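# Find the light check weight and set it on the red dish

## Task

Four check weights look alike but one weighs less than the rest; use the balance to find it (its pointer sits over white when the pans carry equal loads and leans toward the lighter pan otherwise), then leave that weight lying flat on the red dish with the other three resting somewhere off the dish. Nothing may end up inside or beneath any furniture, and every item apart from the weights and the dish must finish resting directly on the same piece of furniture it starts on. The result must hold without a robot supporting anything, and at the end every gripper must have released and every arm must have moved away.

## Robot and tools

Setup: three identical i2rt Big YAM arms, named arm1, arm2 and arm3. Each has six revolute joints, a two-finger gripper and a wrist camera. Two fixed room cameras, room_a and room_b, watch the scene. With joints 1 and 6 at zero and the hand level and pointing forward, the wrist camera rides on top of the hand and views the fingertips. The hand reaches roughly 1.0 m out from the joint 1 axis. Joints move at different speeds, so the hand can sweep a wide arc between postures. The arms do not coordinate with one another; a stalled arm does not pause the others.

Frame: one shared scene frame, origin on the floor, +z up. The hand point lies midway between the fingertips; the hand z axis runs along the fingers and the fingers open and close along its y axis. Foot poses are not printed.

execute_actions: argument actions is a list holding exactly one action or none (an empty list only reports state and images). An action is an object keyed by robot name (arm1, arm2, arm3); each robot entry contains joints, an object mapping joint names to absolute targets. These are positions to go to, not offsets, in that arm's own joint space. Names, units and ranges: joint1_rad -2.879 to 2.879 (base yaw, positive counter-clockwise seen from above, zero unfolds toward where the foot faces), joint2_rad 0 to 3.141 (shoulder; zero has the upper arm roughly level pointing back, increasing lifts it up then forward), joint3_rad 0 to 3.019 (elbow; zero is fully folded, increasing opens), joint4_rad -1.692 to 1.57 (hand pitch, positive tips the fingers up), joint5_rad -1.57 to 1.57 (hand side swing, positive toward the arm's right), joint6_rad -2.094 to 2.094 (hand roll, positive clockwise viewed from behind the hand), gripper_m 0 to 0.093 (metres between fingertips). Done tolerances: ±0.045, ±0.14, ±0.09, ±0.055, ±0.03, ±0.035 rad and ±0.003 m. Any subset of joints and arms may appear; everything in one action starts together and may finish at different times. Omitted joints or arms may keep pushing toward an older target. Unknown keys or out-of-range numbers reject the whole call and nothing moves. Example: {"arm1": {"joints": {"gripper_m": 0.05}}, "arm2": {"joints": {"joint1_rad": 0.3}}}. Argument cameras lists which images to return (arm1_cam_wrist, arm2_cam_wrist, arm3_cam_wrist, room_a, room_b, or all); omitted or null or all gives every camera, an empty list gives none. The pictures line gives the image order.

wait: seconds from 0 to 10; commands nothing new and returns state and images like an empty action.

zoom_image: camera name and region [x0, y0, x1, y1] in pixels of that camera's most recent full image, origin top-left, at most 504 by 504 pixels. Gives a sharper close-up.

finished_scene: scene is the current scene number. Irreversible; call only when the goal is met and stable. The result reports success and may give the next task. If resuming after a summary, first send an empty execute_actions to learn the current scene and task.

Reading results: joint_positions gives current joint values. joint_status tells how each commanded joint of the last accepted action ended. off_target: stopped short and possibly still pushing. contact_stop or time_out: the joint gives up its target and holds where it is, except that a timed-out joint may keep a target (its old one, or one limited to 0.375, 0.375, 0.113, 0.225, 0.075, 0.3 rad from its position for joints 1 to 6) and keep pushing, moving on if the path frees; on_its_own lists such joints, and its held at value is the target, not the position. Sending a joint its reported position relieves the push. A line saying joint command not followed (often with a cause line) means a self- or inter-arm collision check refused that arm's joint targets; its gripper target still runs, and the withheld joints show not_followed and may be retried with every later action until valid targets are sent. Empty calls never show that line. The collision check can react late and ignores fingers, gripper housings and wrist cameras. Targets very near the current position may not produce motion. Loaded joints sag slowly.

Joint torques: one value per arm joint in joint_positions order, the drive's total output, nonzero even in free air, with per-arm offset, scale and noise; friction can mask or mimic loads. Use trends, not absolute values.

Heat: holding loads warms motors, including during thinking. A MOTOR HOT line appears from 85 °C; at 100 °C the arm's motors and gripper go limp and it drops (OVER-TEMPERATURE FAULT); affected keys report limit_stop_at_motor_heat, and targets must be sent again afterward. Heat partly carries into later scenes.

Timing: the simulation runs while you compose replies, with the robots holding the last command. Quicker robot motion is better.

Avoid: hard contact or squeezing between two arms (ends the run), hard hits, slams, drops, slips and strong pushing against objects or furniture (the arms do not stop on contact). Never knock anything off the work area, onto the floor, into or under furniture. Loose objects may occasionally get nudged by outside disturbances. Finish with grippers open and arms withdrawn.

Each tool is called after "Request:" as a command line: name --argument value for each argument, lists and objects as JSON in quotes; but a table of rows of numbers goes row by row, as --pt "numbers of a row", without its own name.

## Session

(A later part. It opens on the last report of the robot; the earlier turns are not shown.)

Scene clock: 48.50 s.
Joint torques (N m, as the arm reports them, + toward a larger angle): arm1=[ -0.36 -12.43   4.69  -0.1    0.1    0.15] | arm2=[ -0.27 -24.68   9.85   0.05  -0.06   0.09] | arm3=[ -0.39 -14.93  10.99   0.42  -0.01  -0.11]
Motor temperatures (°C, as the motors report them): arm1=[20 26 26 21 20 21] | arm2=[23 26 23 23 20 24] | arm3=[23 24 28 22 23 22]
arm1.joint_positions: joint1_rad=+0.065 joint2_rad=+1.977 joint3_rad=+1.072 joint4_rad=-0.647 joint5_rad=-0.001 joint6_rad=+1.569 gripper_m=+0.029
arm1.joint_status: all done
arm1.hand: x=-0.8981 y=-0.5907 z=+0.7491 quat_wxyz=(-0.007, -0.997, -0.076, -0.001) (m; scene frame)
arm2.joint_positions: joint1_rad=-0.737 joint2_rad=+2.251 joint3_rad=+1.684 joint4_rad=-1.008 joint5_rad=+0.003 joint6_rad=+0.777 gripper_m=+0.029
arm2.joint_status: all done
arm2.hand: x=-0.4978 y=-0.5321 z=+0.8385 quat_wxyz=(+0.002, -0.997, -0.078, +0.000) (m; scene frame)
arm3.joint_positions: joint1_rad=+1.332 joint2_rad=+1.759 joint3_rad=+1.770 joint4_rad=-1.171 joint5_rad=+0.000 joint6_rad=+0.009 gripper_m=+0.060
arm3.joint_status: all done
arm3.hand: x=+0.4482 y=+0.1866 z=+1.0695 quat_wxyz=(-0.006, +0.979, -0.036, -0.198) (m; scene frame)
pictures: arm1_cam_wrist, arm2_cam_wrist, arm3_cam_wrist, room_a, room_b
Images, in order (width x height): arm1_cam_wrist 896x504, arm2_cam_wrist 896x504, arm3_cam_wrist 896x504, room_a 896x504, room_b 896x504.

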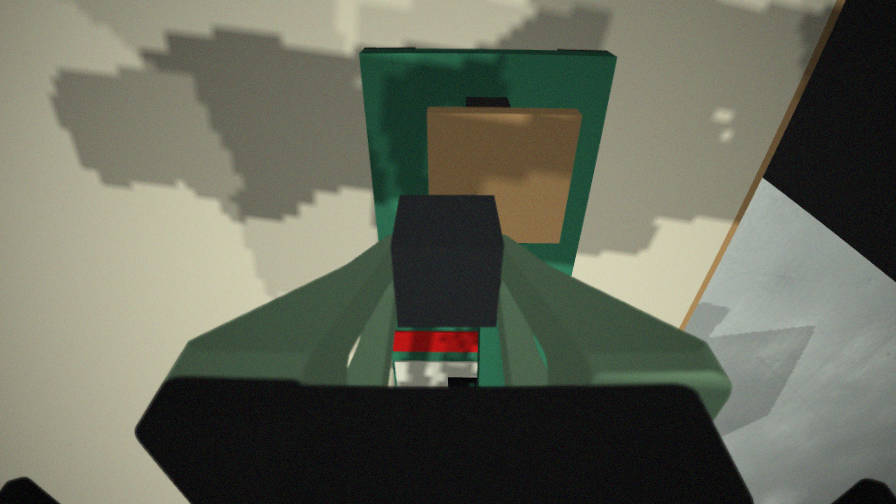

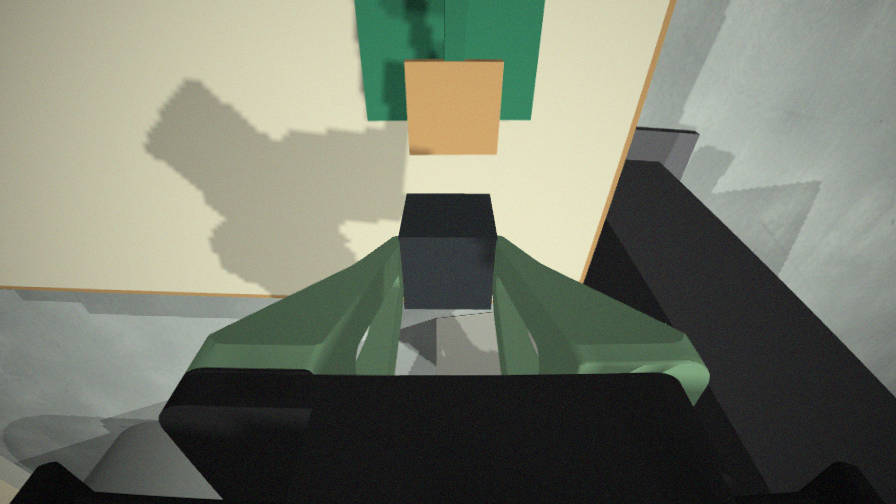

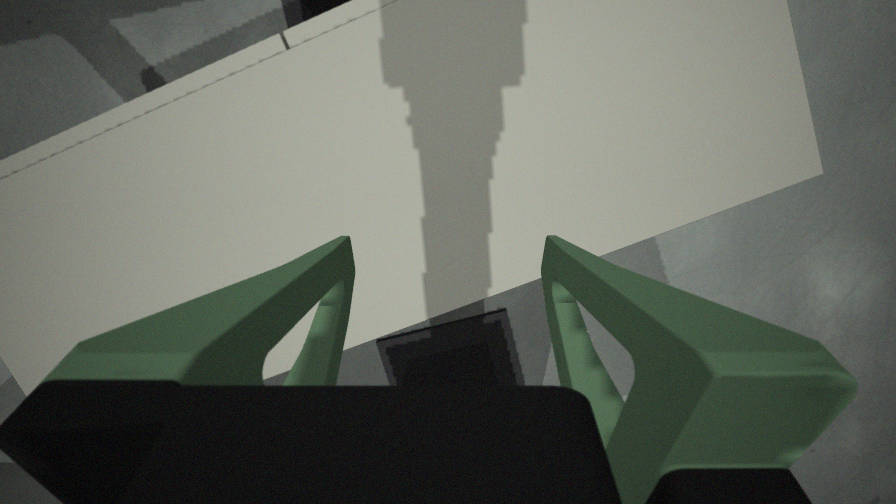

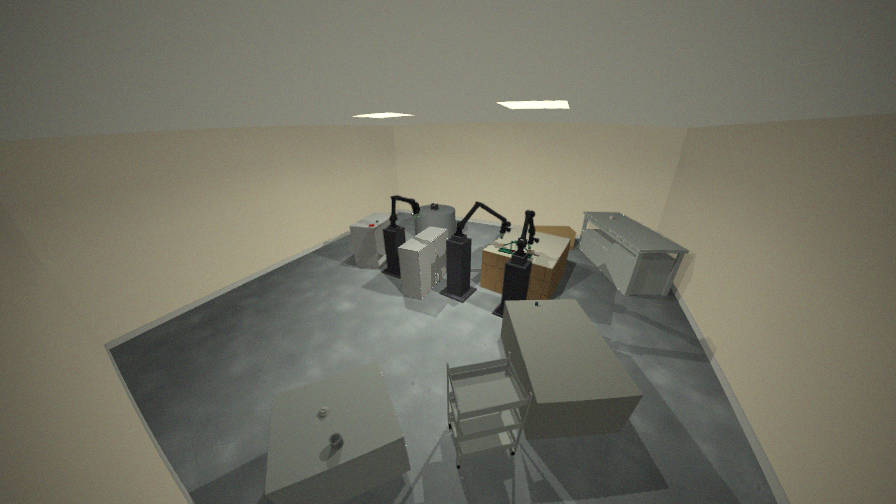

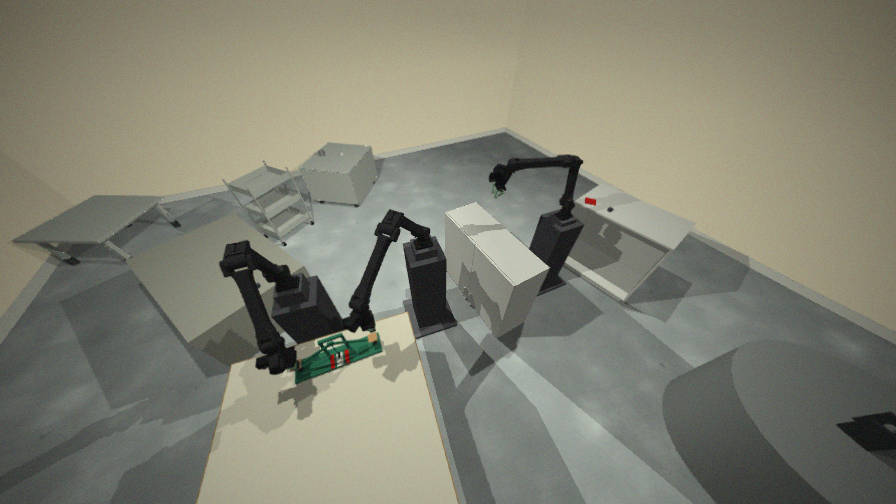

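Request:
execute_actions --actions '[]'

Scene clock: 50.10 s.
Joint torques (N m, as the arm reports them, + toward a larger angle): arm1=[ -0.33 -12.4    4.7   -0.1    0.1    0.15] | arm2=[ -0.31 -24.83   9.85   0.11  -0.06   0.08] | arm3=[ -0.16 -14.81  11.03   0.4   -0.01  -0.11]
Motor temperatures (°C, as the motors report them): arm1=[20 26 26 21 20 21] | arm2=[23 26 23 23 20 24] | arm3=[23 24 29 22 23 22]
arm1.joint_positions: joint1_rad=+0.065 joint2_rad=+1.977 joint3_rad=+1.072 joint4_rad=-0.647 joint5_rad=-0.001 joint6_rad=+1.569 gripper_m=+0.029
arm1.joint_status: all done
arm1.hand: x=-0.8981 y=-0.5907 z=+0.7491 quat_wxyz=(-0.007, -0.997, -0.076, -0.001) (m; scene frame)
arm2.joint_positions: joint1_rad=-0.737 joint2_rad=+2.251 joint3_rad=+1.684 joint4_rad=-1.008 joint5_rad=+0.003 joint6_rad=+0.777 gripper_m=+0.029
arm2.joint_status: all done
arm2.hand: x=-0.4978 y=-0.5321 z=+0.8385 quat_wxyz=(+0.002, -0.997, -0.078, +0.000) (m; scene frame)
arm3.joint_positions: joint1_rad=+1.332 joint2_rad=+1.759 joint3_rad=+1.770 joint4_rad=-1.171 joint5_rad=+0.000 joint6_rad=+0.009 gripper_m=+0.060
arm3.joint_status: all done
arm3.hand: x=+0.4482 y=+0.1866 z=+1.0695 quat_wxyz=(-0.006, +0.979, -0.036, -0.198) (m; scene frame)
pictures: arm1_cam_wrist, arm2_cam_wrist, arm3_cam_wrist, room_a, room_b
Images, in order (width x height): arm1_cam_wrist 896x504, arm2_cam_wrist 896x504, arm3_cam_wrist 896x504, room_a 896x504, room_b 896x504.

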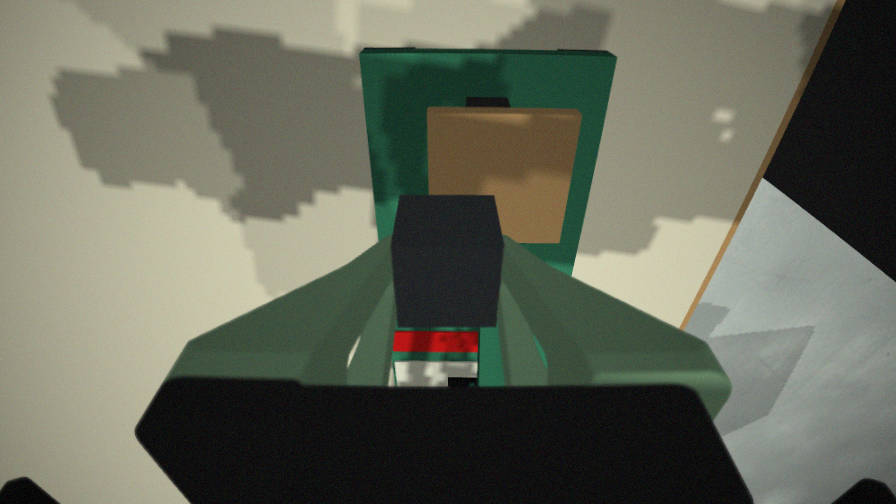

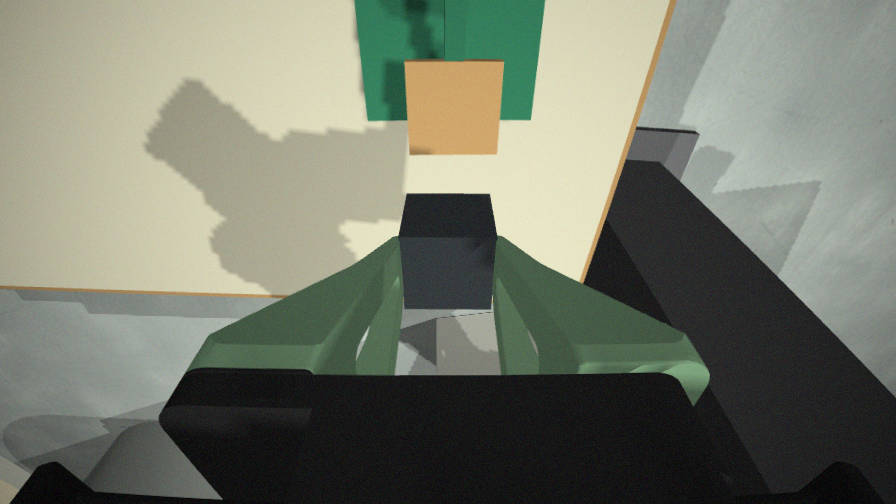

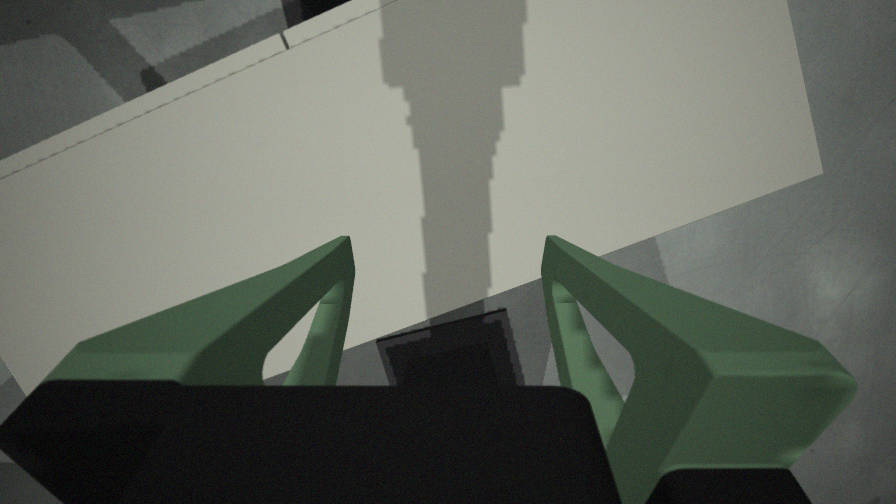

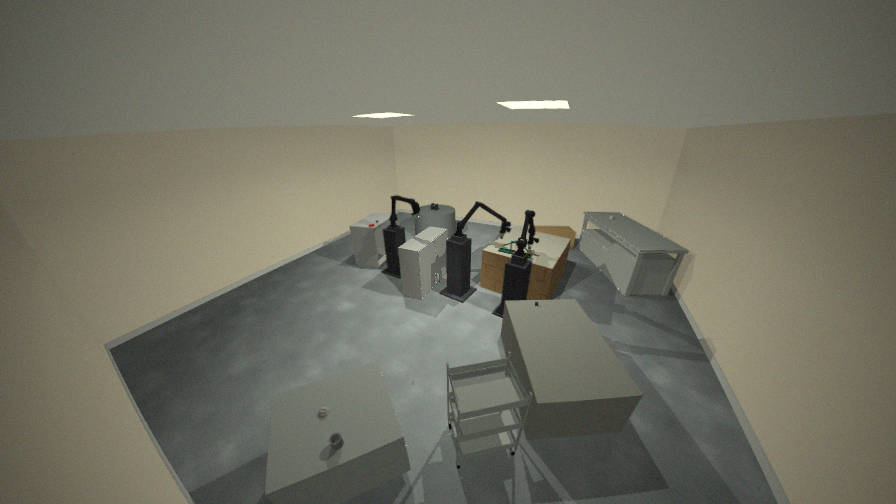

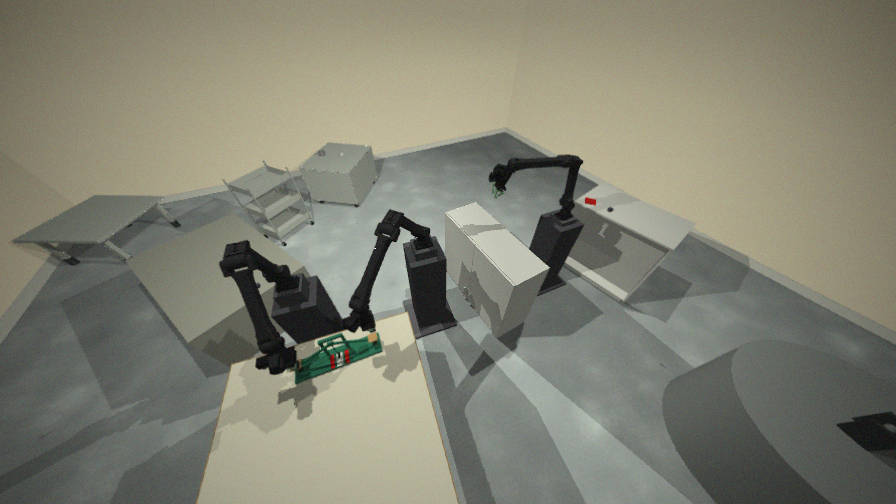

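Request:
zoom_image --camera "arm1_cam_wrist" --region '[340, 30, 640, 340]'

Request:
zoom_image --camera "arm2_cam_wrist" --region '[340, 0, 560, 320]'

Request:
zoom_image --camera "room_b" --region '[220, 280, 420, 420]'

Region (340, 30, 640, 340) of arm1_cam_wrist's 896x504 image, scaled by 1.626, with more detail than that image has; it fills the left 488 columns of this view, and the rest is white.

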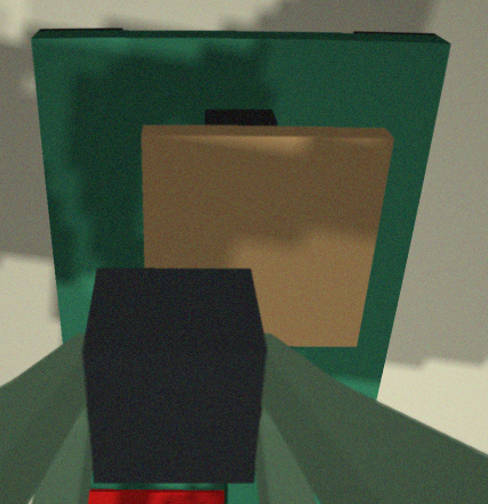

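Region (340, 0, 560, 320) of arm2_cam_wrist's 896x504 image, scaled by 1.575, with more detail than that image has; it fills the left 346 columns of this view, and the rest is white.

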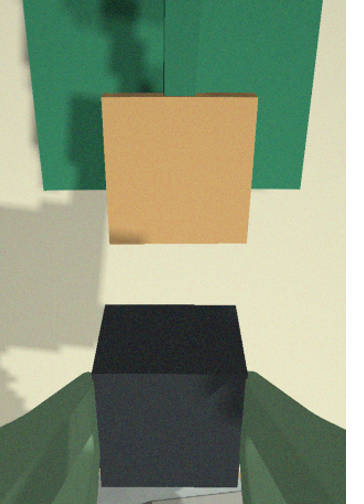

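Region (220, 280, 420, 420) of room_b's 896x504 image, scaled by 2.520, with more detail than that image has; it fills the top 353 rows of this view, and the rest is white.

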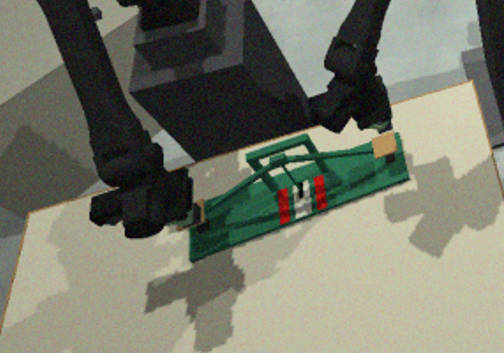

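Request:
execute_actions --actions '[{"arm1":{"joints":{"joint3_rad":1.017,"joint4_rad":-0.548}},"arm2":{"joints":{"joint1_rad":-0.752,"joint2_rad":2.393,"joint3_rad":1.716,"joint4_rad":-0.815}},"arm3":{"joints":{"joint1_rad":1.12}}}]' --cameras '["arm1_cam_wrist","arm2_cam_wrist","room_b"]'

Scene clock: 60.40 s.
Joint torques (N m, as the arm reports them, + toward a larger angle): arm1=[ -0.06 -11.02   5.02   0.69  -0.03   0.14] | arm2=[ -0.05 -24.74  10.01   1.02  -0.07   0.09] | arm3=[  0.16 -14.83  11.03   0.42  -0.07  -0.11]
Motor temperatures (°C, as the motors report them): arm1=[20 26 25 21 20 21] | arm2=[23 27 23 23 20 24] | arm3=[23 25 30 22 23 22]
arm1.joint_positions: joint1_rad=+0.061 joint2_rad=+1.965 joint3_rad=+1.011 joint4_rad=-0.556 joint5_rad=+0.003 joint6_rad=+1.570 gripper_m=+0.029
arm1.joint_status: all done
arm1.hand: x=-0.9016 y=-0.5826 z=+0.7409 quat_wxyz=(-0.029, -0.997, -0.074, -0.001) (m; scene frame)
arm2.joint_positions: joint1_rad=-0.749 joint2_rad=+2.406 joint3_rad=+1.690 joint4_rad=-0.829 joint5_rad=+0.003 joint6_rad=+0.778 gripper_m=+0.029
arm2.joint_status: all done
arm2.hand: x=-0.5091 y=-0.5343 z=+0.7449 quat_wxyz=(-0.009, -0.997, -0.072, +0.009) (m; scene frame)
arm3.joint_positions: joint1_rad=+1.120 joint2_rad=+1.759 joint3_rad=+1.770 joint4_rad=-1.171 joint5_rad=+0.001 joint6_rad=+0.009 gripper_m=+0.060
arm3.joint_status: all done
arm3.hand: x=+0.4713 y=+0.3199 z=+1.0700 quat_wxyz=(-0.029, +0.970, -0.139, -0.197) (m; scene frame)
pictures: arm1_cam_wrist, arm2_cam_wrist, room_b
Images, in order (width x height): arm1_cam_wrist 896x504, arm2_cam_wrist 896x504, room_b 896x504.

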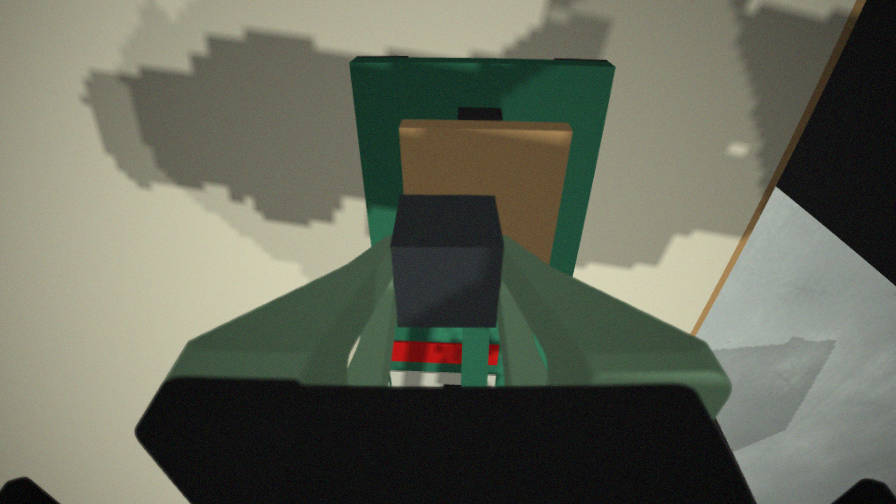

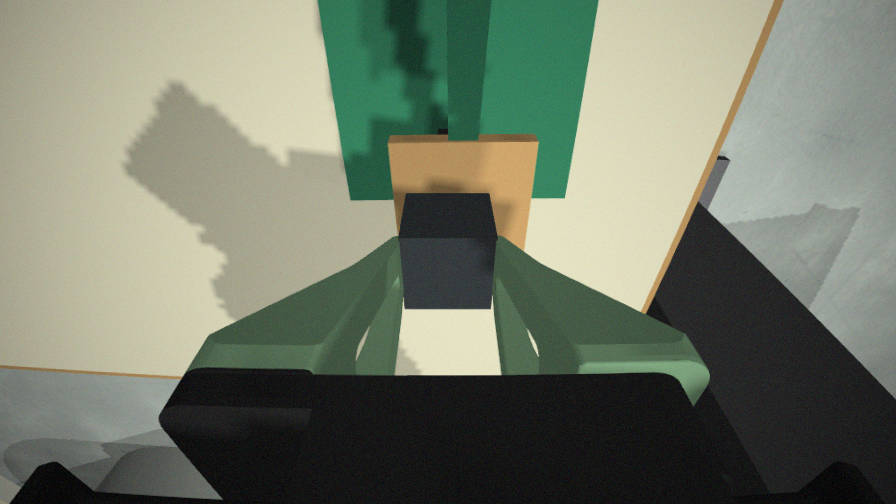

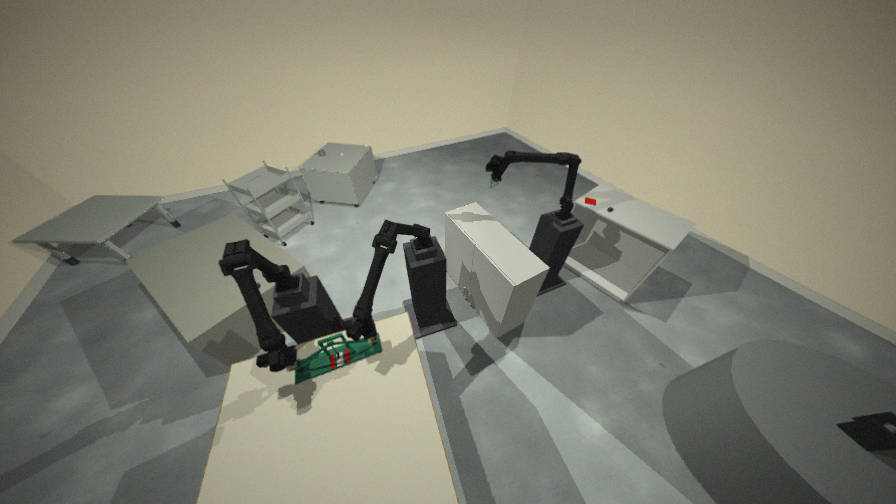

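Request:
zoom_image --camera "arm1_cam_wrist" --region '[340, 40, 640, 340]'

Request:
zoom_image --camera "arm2_cam_wrist" --region '[330, 80, 600, 320]'

Region (340, 40, 640, 340) of arm1_cam_wrist's 896x504 image, scaled by 1.680, with more detail than that image has.

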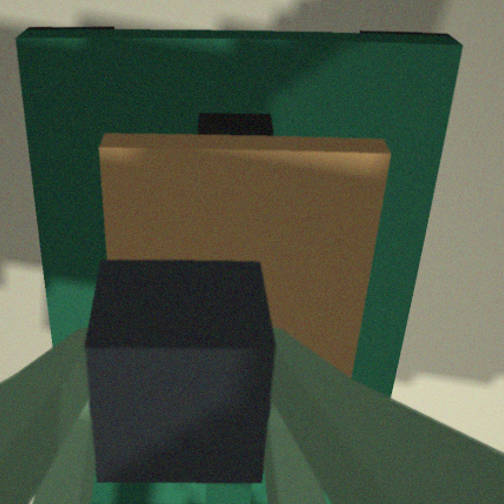

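Region (330, 80, 600, 320) of arm2_cam_wrist's 896x504 image, scaled by 1.867, with more detail than that image has.

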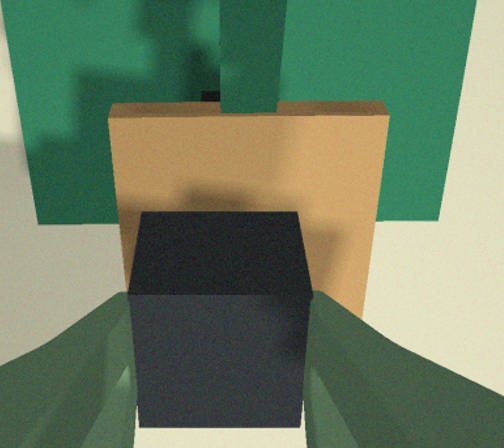

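Request:
execute_actions --actions '[{"arm1":{"joints":{"joint1_rad":0.035,"joint2_rad":1.988,"joint4_rad":-0.594}},"arm2":{"joints":{"joint1_rad":-0.767,"joint2_rad":2.380}}}]' --cameras '["arm1_cam_wrist","arm2_cam_wrist","room_b"]'

Scene clock: 65.20 s.
Joint torques (N m, as the arm reports them, + toward a larger angle): arm1=[ -0.99 -10.17   4.99  -0.4    0.17   0.14] | arm2=[ -0.88 -25.89   9.94   1.     0.05   0.09] | arm3=[  0.29 -14.82  11.02   0.43  -0.06  -0.11]
Motor temperatures (°C, as the motors report them): arm1=[20 26 25 21 20 21] | arm2=[23 27 23 23 20 24] | arm3=[23 25 31 22 23 22]
arm1.joint_positions: joint1_rad=+0.050 joint2_rad=+1.966 joint3_rad=+1.011 joint4_rad=-0.575 joint5_rad=-0.003 joint6_rad=+1.570 gripper_m=+0.029
arm1.joint_status: all done
arm1.hand: x=-0.9064 y=-0.5784 z=+0.7404 quat_wxyz=(-0.018, -0.997, -0.069, -0.003) (m; scene frame)
arm2.joint_positions: joint1_rad=-0.750 joint2_rad=+2.406 joint3_rad=+1.690 joint4_rad=-0.829 joint5_rad=-0.001 joint6_rad=+0.778 gripper_m=+0.029
arm2.joint_status: all done
arm2.hand: x=-0.5094 y=-0.5340 z=+0.7448 quat_wxyz=(-0.010, -0.997, -0.071, +0.008) (m; scene frame)
arm3.joint_positions: joint1_rad=+1.120 joint2_rad=+1.759 joint3_rad=+1.770 joint4_rad=-1.171 joint5_rad=+0.001 joint6_rad=+0.009 gripper_m=+0.060
arm3.joint_status: not commanded
arm3.hand: x=+0.4713 y=+0.3199 z=+1.0700 quat_wxyz=(-0.029, +0.970, -0.139, -0.197) (m; scene frame)
pictures: arm1_cam_wrist, arm2_cam_wrist, room_b
Images, in order (width x height): arm1_cam_wrist 896x504, arm2_cam_wrist 896x504, room_b 896x504.

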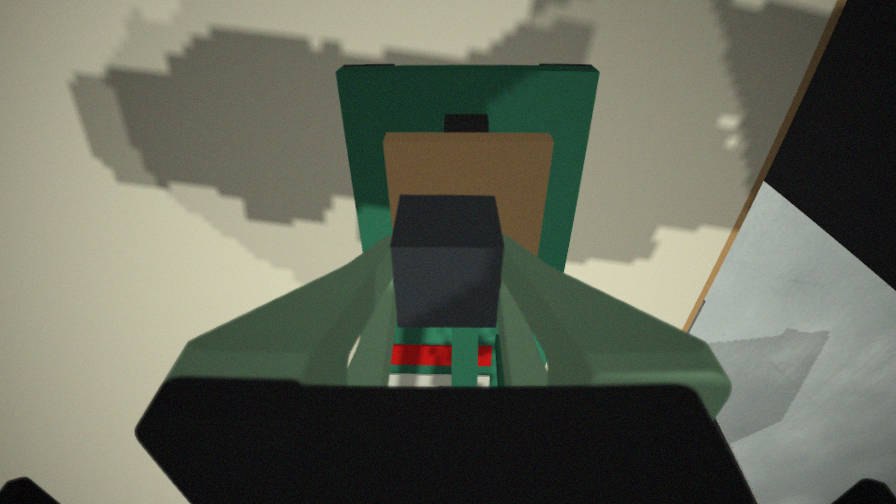

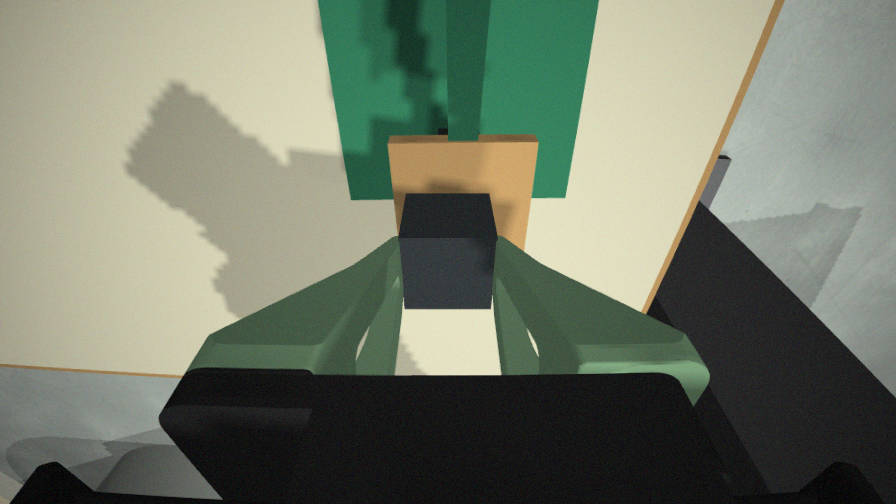

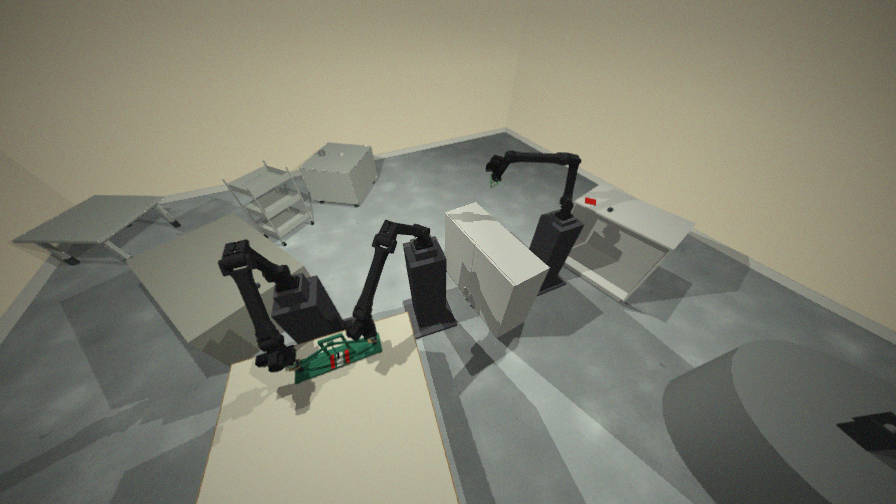

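Request:
zoom_image --camera "room_b" --region '[280, 320, 400, 390]'

Request:
zoom_image --camera "arm1_cam_wrist" --region '[320, 50, 620, 400]'

Region (280, 320, 400, 390) of room_b's 896x504 image, scaled by 4.200, with more detail than that image has; it fills the top 294 rows of this view, and the rest is white.

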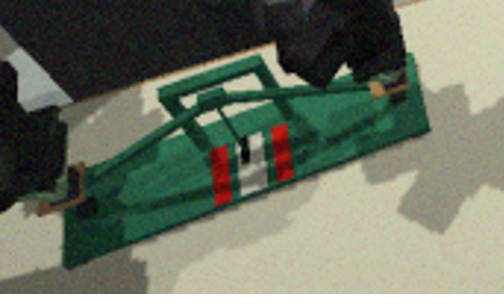

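Region (320, 50, 620, 400) of arm1_cam_wrist's 896x504 image, scaled by 1.440, with more detail than that image has; it fills the left 432 columns of this view, and the rest is white.

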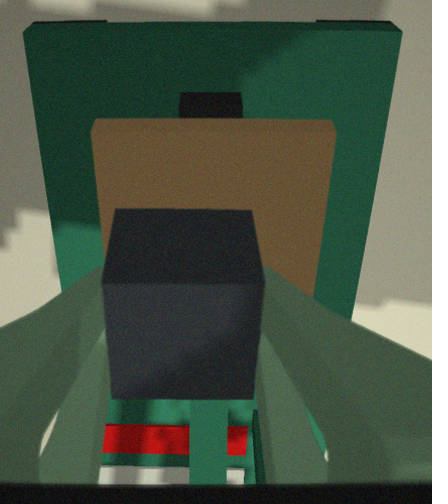

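Request:
execute_actions --actions '[{"arm1":{"joints":{"gripper_m":0.068,"joint2_rad":1.958}},"arm2":{"joints":{"gripper_m":0.037,"joint1_rad":-0.750,"joint2_rad":2.393}}}]' --cameras '["arm1_cam_wrist","arm2_cam_wrist","room_b"]'

Scene clock: 69.33 s.
Joint torques (N m, as the arm reports them, + toward a larger angle): arm1=[ -0.31 -12.5    4.96  -0.02   0.17   0.14] | arm2=[  0.05 -24.38  10.01   1.03   0.04   0.08] | arm3=[  0.34 -14.85  11.02   0.41  -0.06  -0.1 ]
Motor temperatures (°C, as the motors report them): arm1=[20 25 25 21 20 21] | arm2=[23 27 23 23 20 24] | arm3=[23 25 31 22 23 22]
arm1.joint_positions: joint1_rad=+0.042 joint2_rad=+1.966 joint3_rad=+1.011 joint4_rad=-0.585 joint5_rad=-0.003 joint6_rad=+1.570 gripper_m=+0.068
arm1.joint_status: all done
arm1.hand: x=-0.9104 y=-0.5764 z=+0.7403 quat_wxyz=(-0.013, -0.998, -0.064, -0.003) (m; scene frame)
arm2.joint_positions: joint1_rad=-0.750 joint2_rad=+2.406 joint3_rad=+1.690 joint4_rad=-0.828 joint5_rad=-0.001 joint6_rad=+0.778 gripper_m=+0.037
arm2.joint_status: all done
arm2.hand: x=-0.5095 y=-0.5341 z=+0.7449 quat_wxyz=(-0.010, -0.997, -0.071, +0.008) (m; scene frame)
arm3.joint_positions: joint1_rad=+1.120 joint2_rad=+1.759 joint3_rad=+1.770 joint4_rad=-1.171 joint5_rad=+0.001 joint6_rad=+0.009 gripper_m=+0.060
arm3.joint_status: not commanded
arm3.hand: x=+0.4713 y=+0.3199 z=+1.0700 quat_wxyz=(-0.029, +0.970, -0.139, -0.197) (m; scene frame)
pictures: arm1_cam_wrist, arm2_cam_wrist, room_b
Images, in order (width x height): arm1_cam_wrist 896x504, arm2_cam_wrist 896x504, room_b 896x504.

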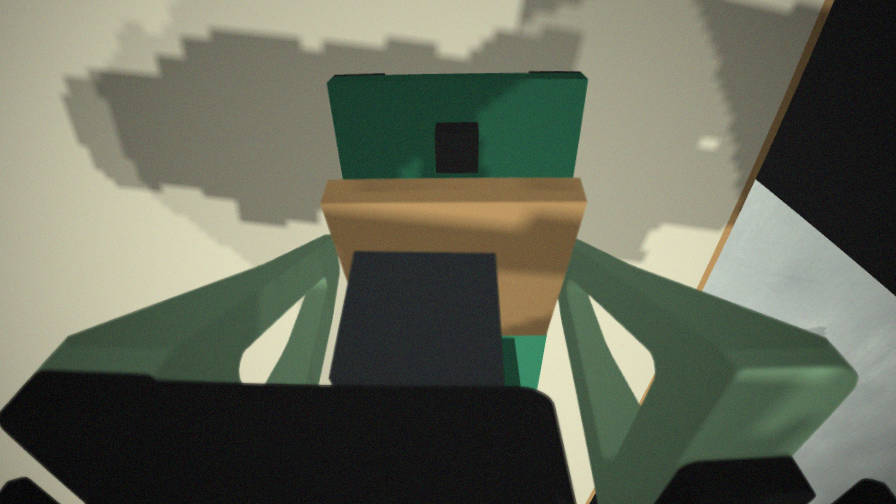

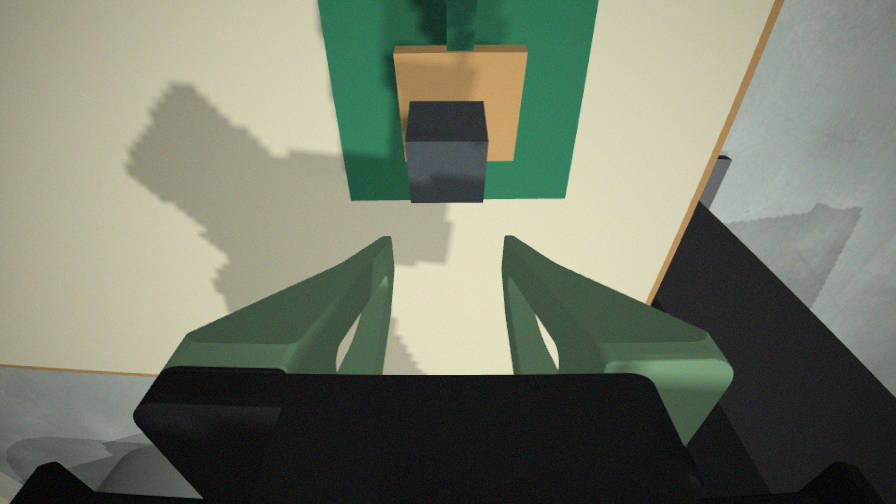

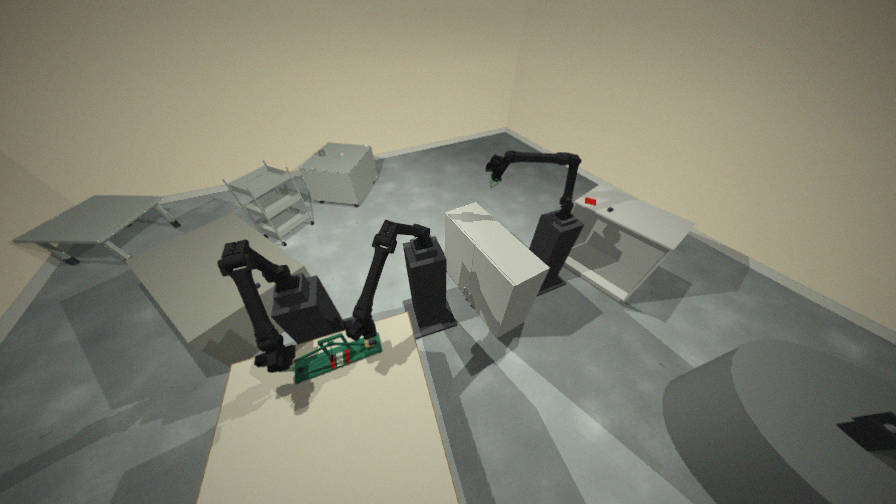

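Request:
execute_actions --actions '[]' --cameras '["arm1_cam_wrist","arm2_cam_wrist","room_b","room_a"]'

Request:
zoom_image --camera "room_b" --region '[240, 300, 420, 410]'

Scene clock: 69.67 s.
Joint torques (N m, as the arm reports them, + toward a larger angle): arm1=[ -0.3  -12.28   4.93  -0.04   0.16   0.14] | arm2=[ -0.84 -24.63   9.94   1.03   0.05   0.08] | arm3=[  0.44 -14.72  11.04   0.41  -0.05  -0.1 ]
Motor temperatures (°C, as the motors report them): arm1=[20 25 25 21 20 21] | arm2=[23 27 23 23 20 24] | arm3=[23 25 31 22 23 22]
arm1.joint_positions: joint1_rad=+0.042 joint2_rad=+1.966 joint3_rad=+1.011 joint4_rad=-0.585 joint5_rad=-0.003 joint6_rad=+1.570 gripper_m=+0.068
arm1.joint_status: all done
arm1.hand: x=-0.9104 y=-0.5764 z=+0.7403 quat_wxyz=(-0.013, -0.998, -0.064, -0.003) (m; scene frame)
arm2.joint_positions: joint1_rad=-0.750 joint2_rad=+2.406 joint3_rad=+1.690 joint4_rad=-0.828 joint5_rad=-0.001 joint6_rad=+0.778 gripper_m=+0.037
arm2.joint_status: all done
arm2.hand: x=-0.5095 y=-0.5341 z=+0.7449 quat_wxyz=(-0.010, -0.997, -0.071, +0.008) (m; scene frame)
arm3.joint_positions: joint1_rad=+1.120 joint2_rad=+1.759 joint3_rad=+1.770 joint4_rad=-1.171 joint5_rad=+0.001 joint6_rad=+0.009 gripper_m=+0.060
arm3.joint_status: not commanded
arm3.hand: x=+0.4713 y=+0.3199 z=+1.0700 quat_wxyz=(-0.029, +0.970, -0.139, -0.197) (m; scene frame)
pictures: arm1_cam_wrist, arm2_cam_wrist, room_a, room_b
Images, in order (width x height): arm1_cam_wrist 896x504, arm2_cam_wrist 896x504, room_a 896x504, room_b 896x504.

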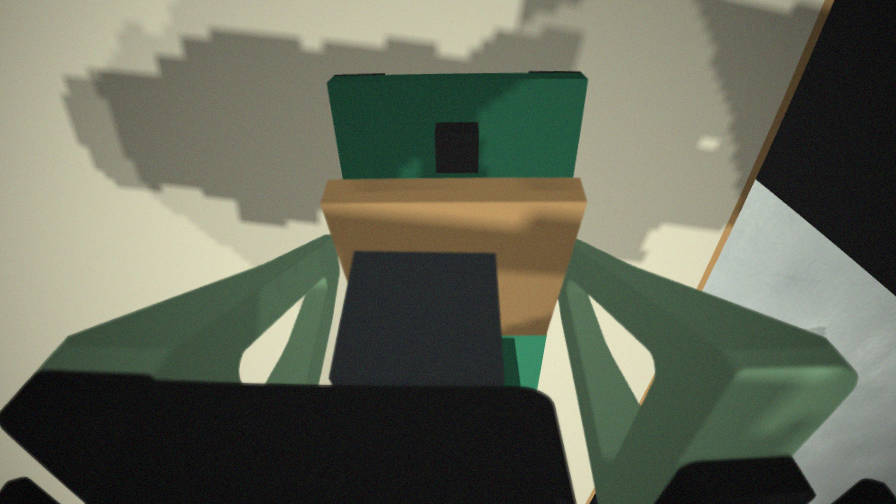

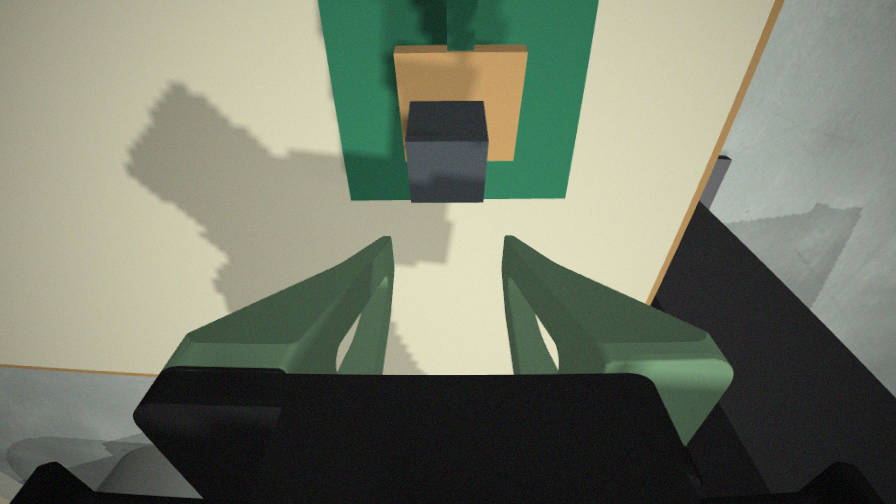

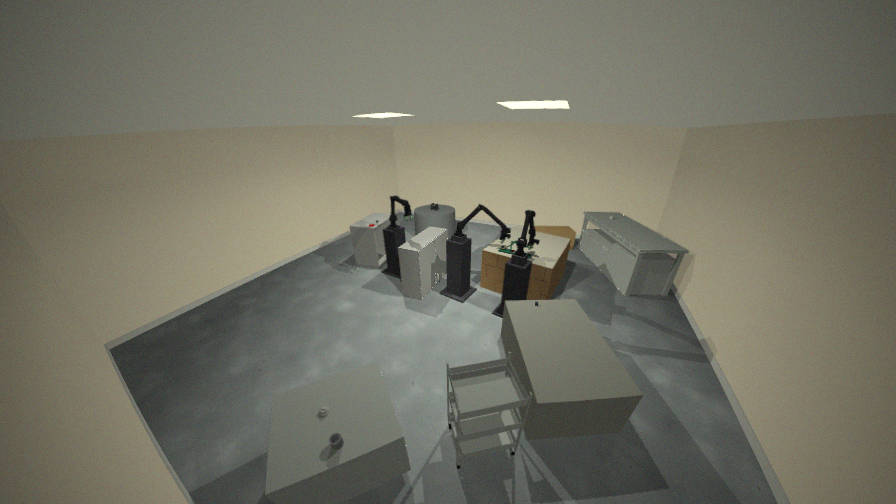

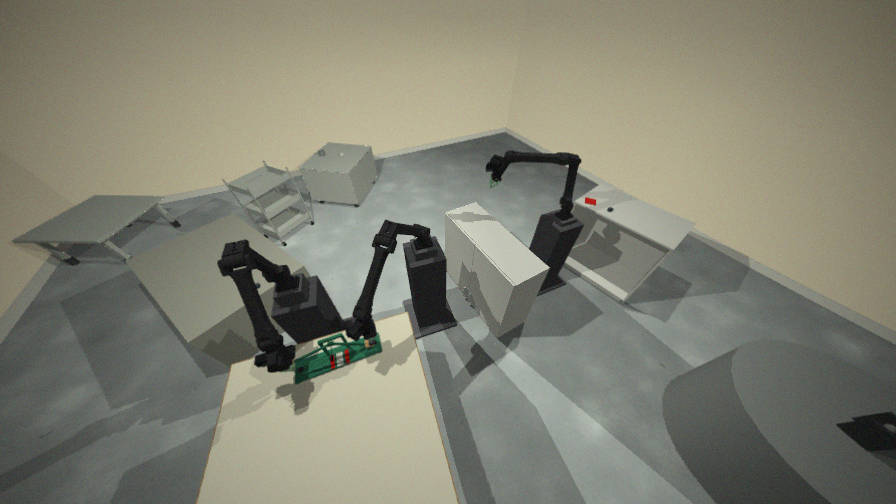

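Region (240, 300, 420, 410) of room_b's 896x504 image, scaled by 2.800, with more detail than that image has.

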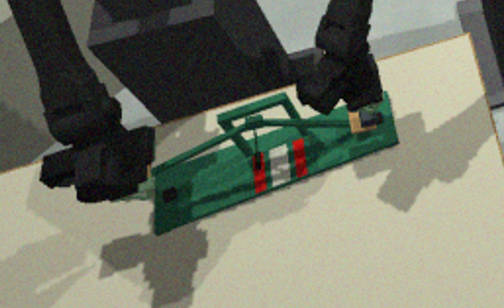

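Request:
execute_actions --actions '[{"arm1":{"joints":{"gripper_m":0.079,"joint1_rad":0.015,"joint2_rad":1.858,"joint4_rad":-0.682}},"arm2":{"joints":{"gripper_m":0.06,"joint1_rad":-0.57,"joint3_rad":1.80,"joint6_rad":0.35}}}]' --cameras '["arm1_cam_wrist","arm2_cam_wrist","room_b"]'

Scene clock: 82.33 s.
Joint torques (N m, as the arm reports them, + toward a larger angle): arm1=[  0.   -11.48   5.57   0.01   0.16   0.14] | arm2=[  0.8  -25.31  10.86   0.94   0.02  -0.07] | arm3=[  0.36 -14.79  11.05   0.39  -0.06  -0.1 ]
Motor temperatures (°C, as the motors report them): arm1=[20 25 25 21 20 21] | arm2=[23 27 24 23 20 24] | arm3=[23 25 32 22 23 22]
arm1.joint_positions: joint1_rad=+0.019 joint2_rad=+1.861 joint3_rad=+1.011 joint4_rad=-0.673 joint5_rad=-0.002 joint6_rad=+1.570 gripper_m=+0.079
arm1.joint_status: all done
arm1.hand: x=-0.9210 y=-0.5783 z=+0.7852 quat_wxyz=(-0.022, -0.998, -0.053, -0.003) (m; scene frame)
arm2.joint_positions: joint1_rad=-0.577 joint2_rad=+2.403 joint3_rad=+1.773 joint4_rad=-0.823 joint5_rad=-0.001 joint6_rad=+0.357 gripper_m=+0.060
arm2.joint_status: all done
arm2.hand: x=-0.4351 y=-0.6312 z=+0.7732 quat_wxyz=(-0.039, -0.931, -0.359, +0.044) (m; scene frame)
arm3.joint_positions: joint1_rad=+1.120 joint2_rad=+1.759 joint3_rad=+1.770 joint4_rad=-1.171 joint5_rad=+0.001 joint6_rad=+0.009 gripper_m=+0.060
arm3.joint_status: not commanded
arm3.hand: x=+0.4713 y=+0.3199 z=+1.0700 quat_wxyz=(-0.029, +0.970, -0.139, -0.197) (m; scene frame)
pictures: arm1_cam_wrist, arm2_cam_wrist, room_b
Images, in order (width x height): arm1_cam_wrist 896x504, arm2_cam_wrist 896x504, room_b 896x504.

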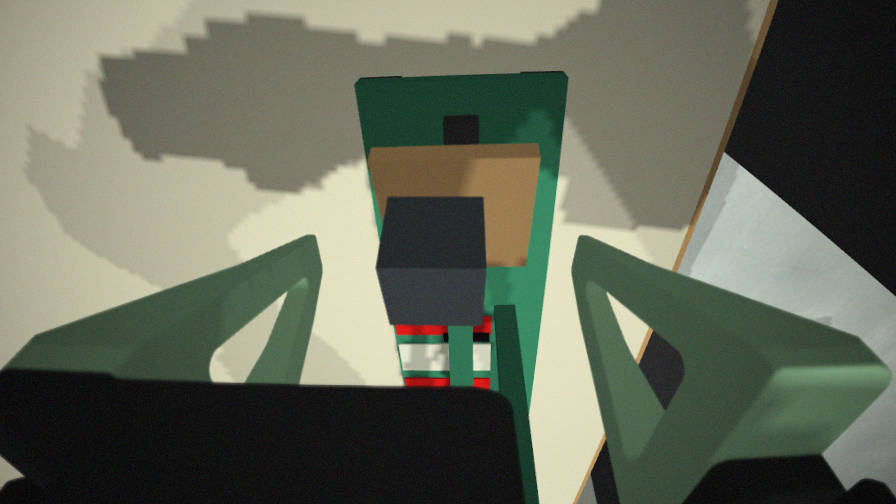

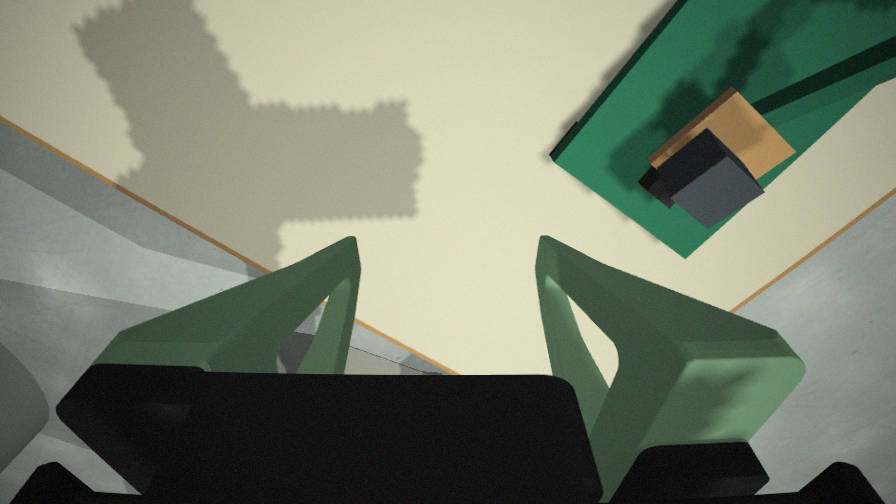

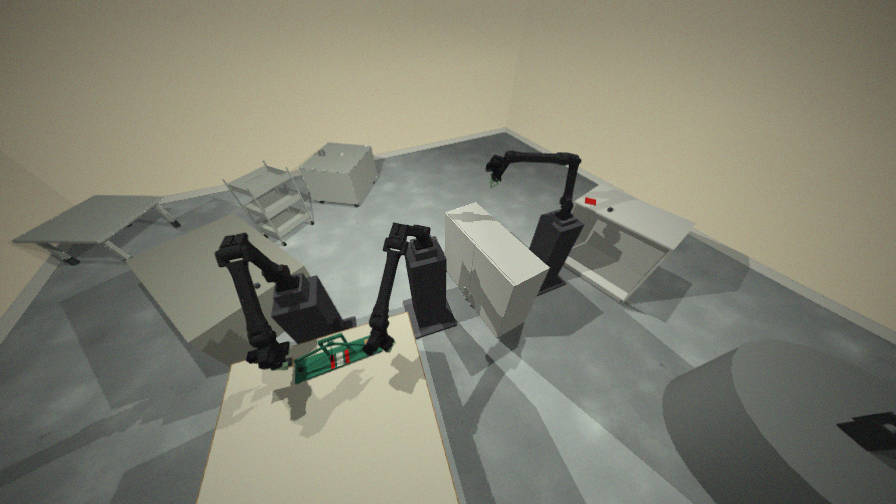

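Request:
execute_actions --actions '[{"arm1":{"joints":{"gripper_m":0.02}}}]' --cameras '["arm1_cam_wrist"]'

Scene clock: 83.77 s.
Joint torques (N m, as the arm reports them, + toward a larger angle): arm1=[  0.01 -11.47   5.54   0.     0.15   0.14] | arm2=[  0.39 -25.26  10.77   0.99   0.02  -0.04] | arm3=[  0.41 -14.67  11.01   0.39  -0.06  -0.1 ]
Motor temperatures (°C, as the motors report them): arm1=[20 25 25 21 20 21] | arm2=[23 27 24 23 20 24] | arm3=[23 25 32 22 23 22]
arm1.joint_positions: joint1_rad=+0.019 joint2_rad=+1.861 joint3_rad=+1.011 joint4_rad=-0.673 joint5_rad=-0.002 joint6_rad=+1.570 gripper_m=+0.029
arm1.joint_status: gripper_m off_target (ended at +0.029, target +0.020)
arm1.hand: x=-0.9211 y=-0.5783 z=+0.7852 quat_wxyz=(-0.022, -0.998, -0.053, -0.002) (m; scene frame)
arm2.joint_positions: joint1_rad=-0.577 joint2_rad=+2.403 joint3_rad=+1.773 joint4_rad=-0.823 joint5_rad=-0.001 joint6_rad=+0.357 gripper_m=+0.060
arm2.joint_status: not commanded
arm2.hand: x=-0.4351 y=-0.6312 z=+0.7732 quat_wxyz=(-0.039, -0.931, -0.359, +0.044) (m; scene frame)
arm3.joint_positions: joint1_rad=+1.120 joint2_rad=+1.759 joint3_rad=+1.770 joint4_rad=-1.171 joint5_rad=+0.001 joint6_rad=+0.009 gripper_m=+0.060
arm3.joint_status: not commanded
arm3.hand: x=+0.4713 y=+0.3199 z=+1.0700 quat_wxyz=(-0.029, +0.970, -0.139, -0.197) (m; scene frame)
pictures: arm1_cam_wrist
Images, in order (width x height): arm1_cam_wrist 896x504.

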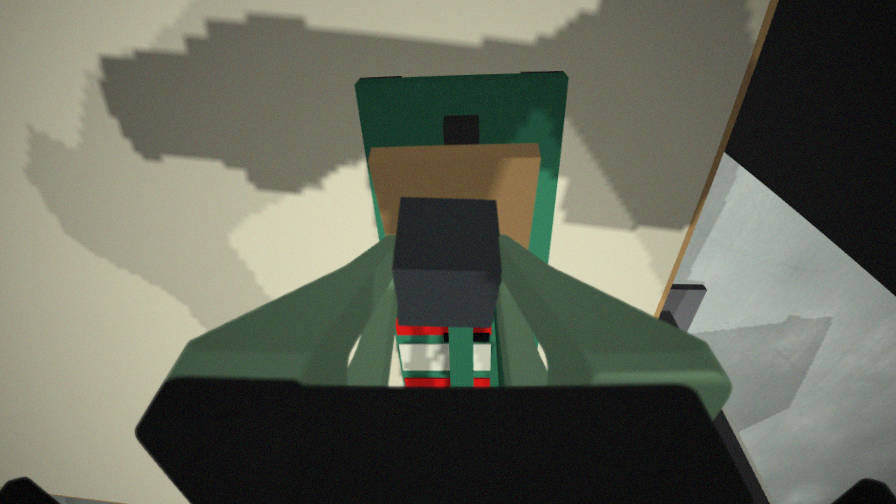

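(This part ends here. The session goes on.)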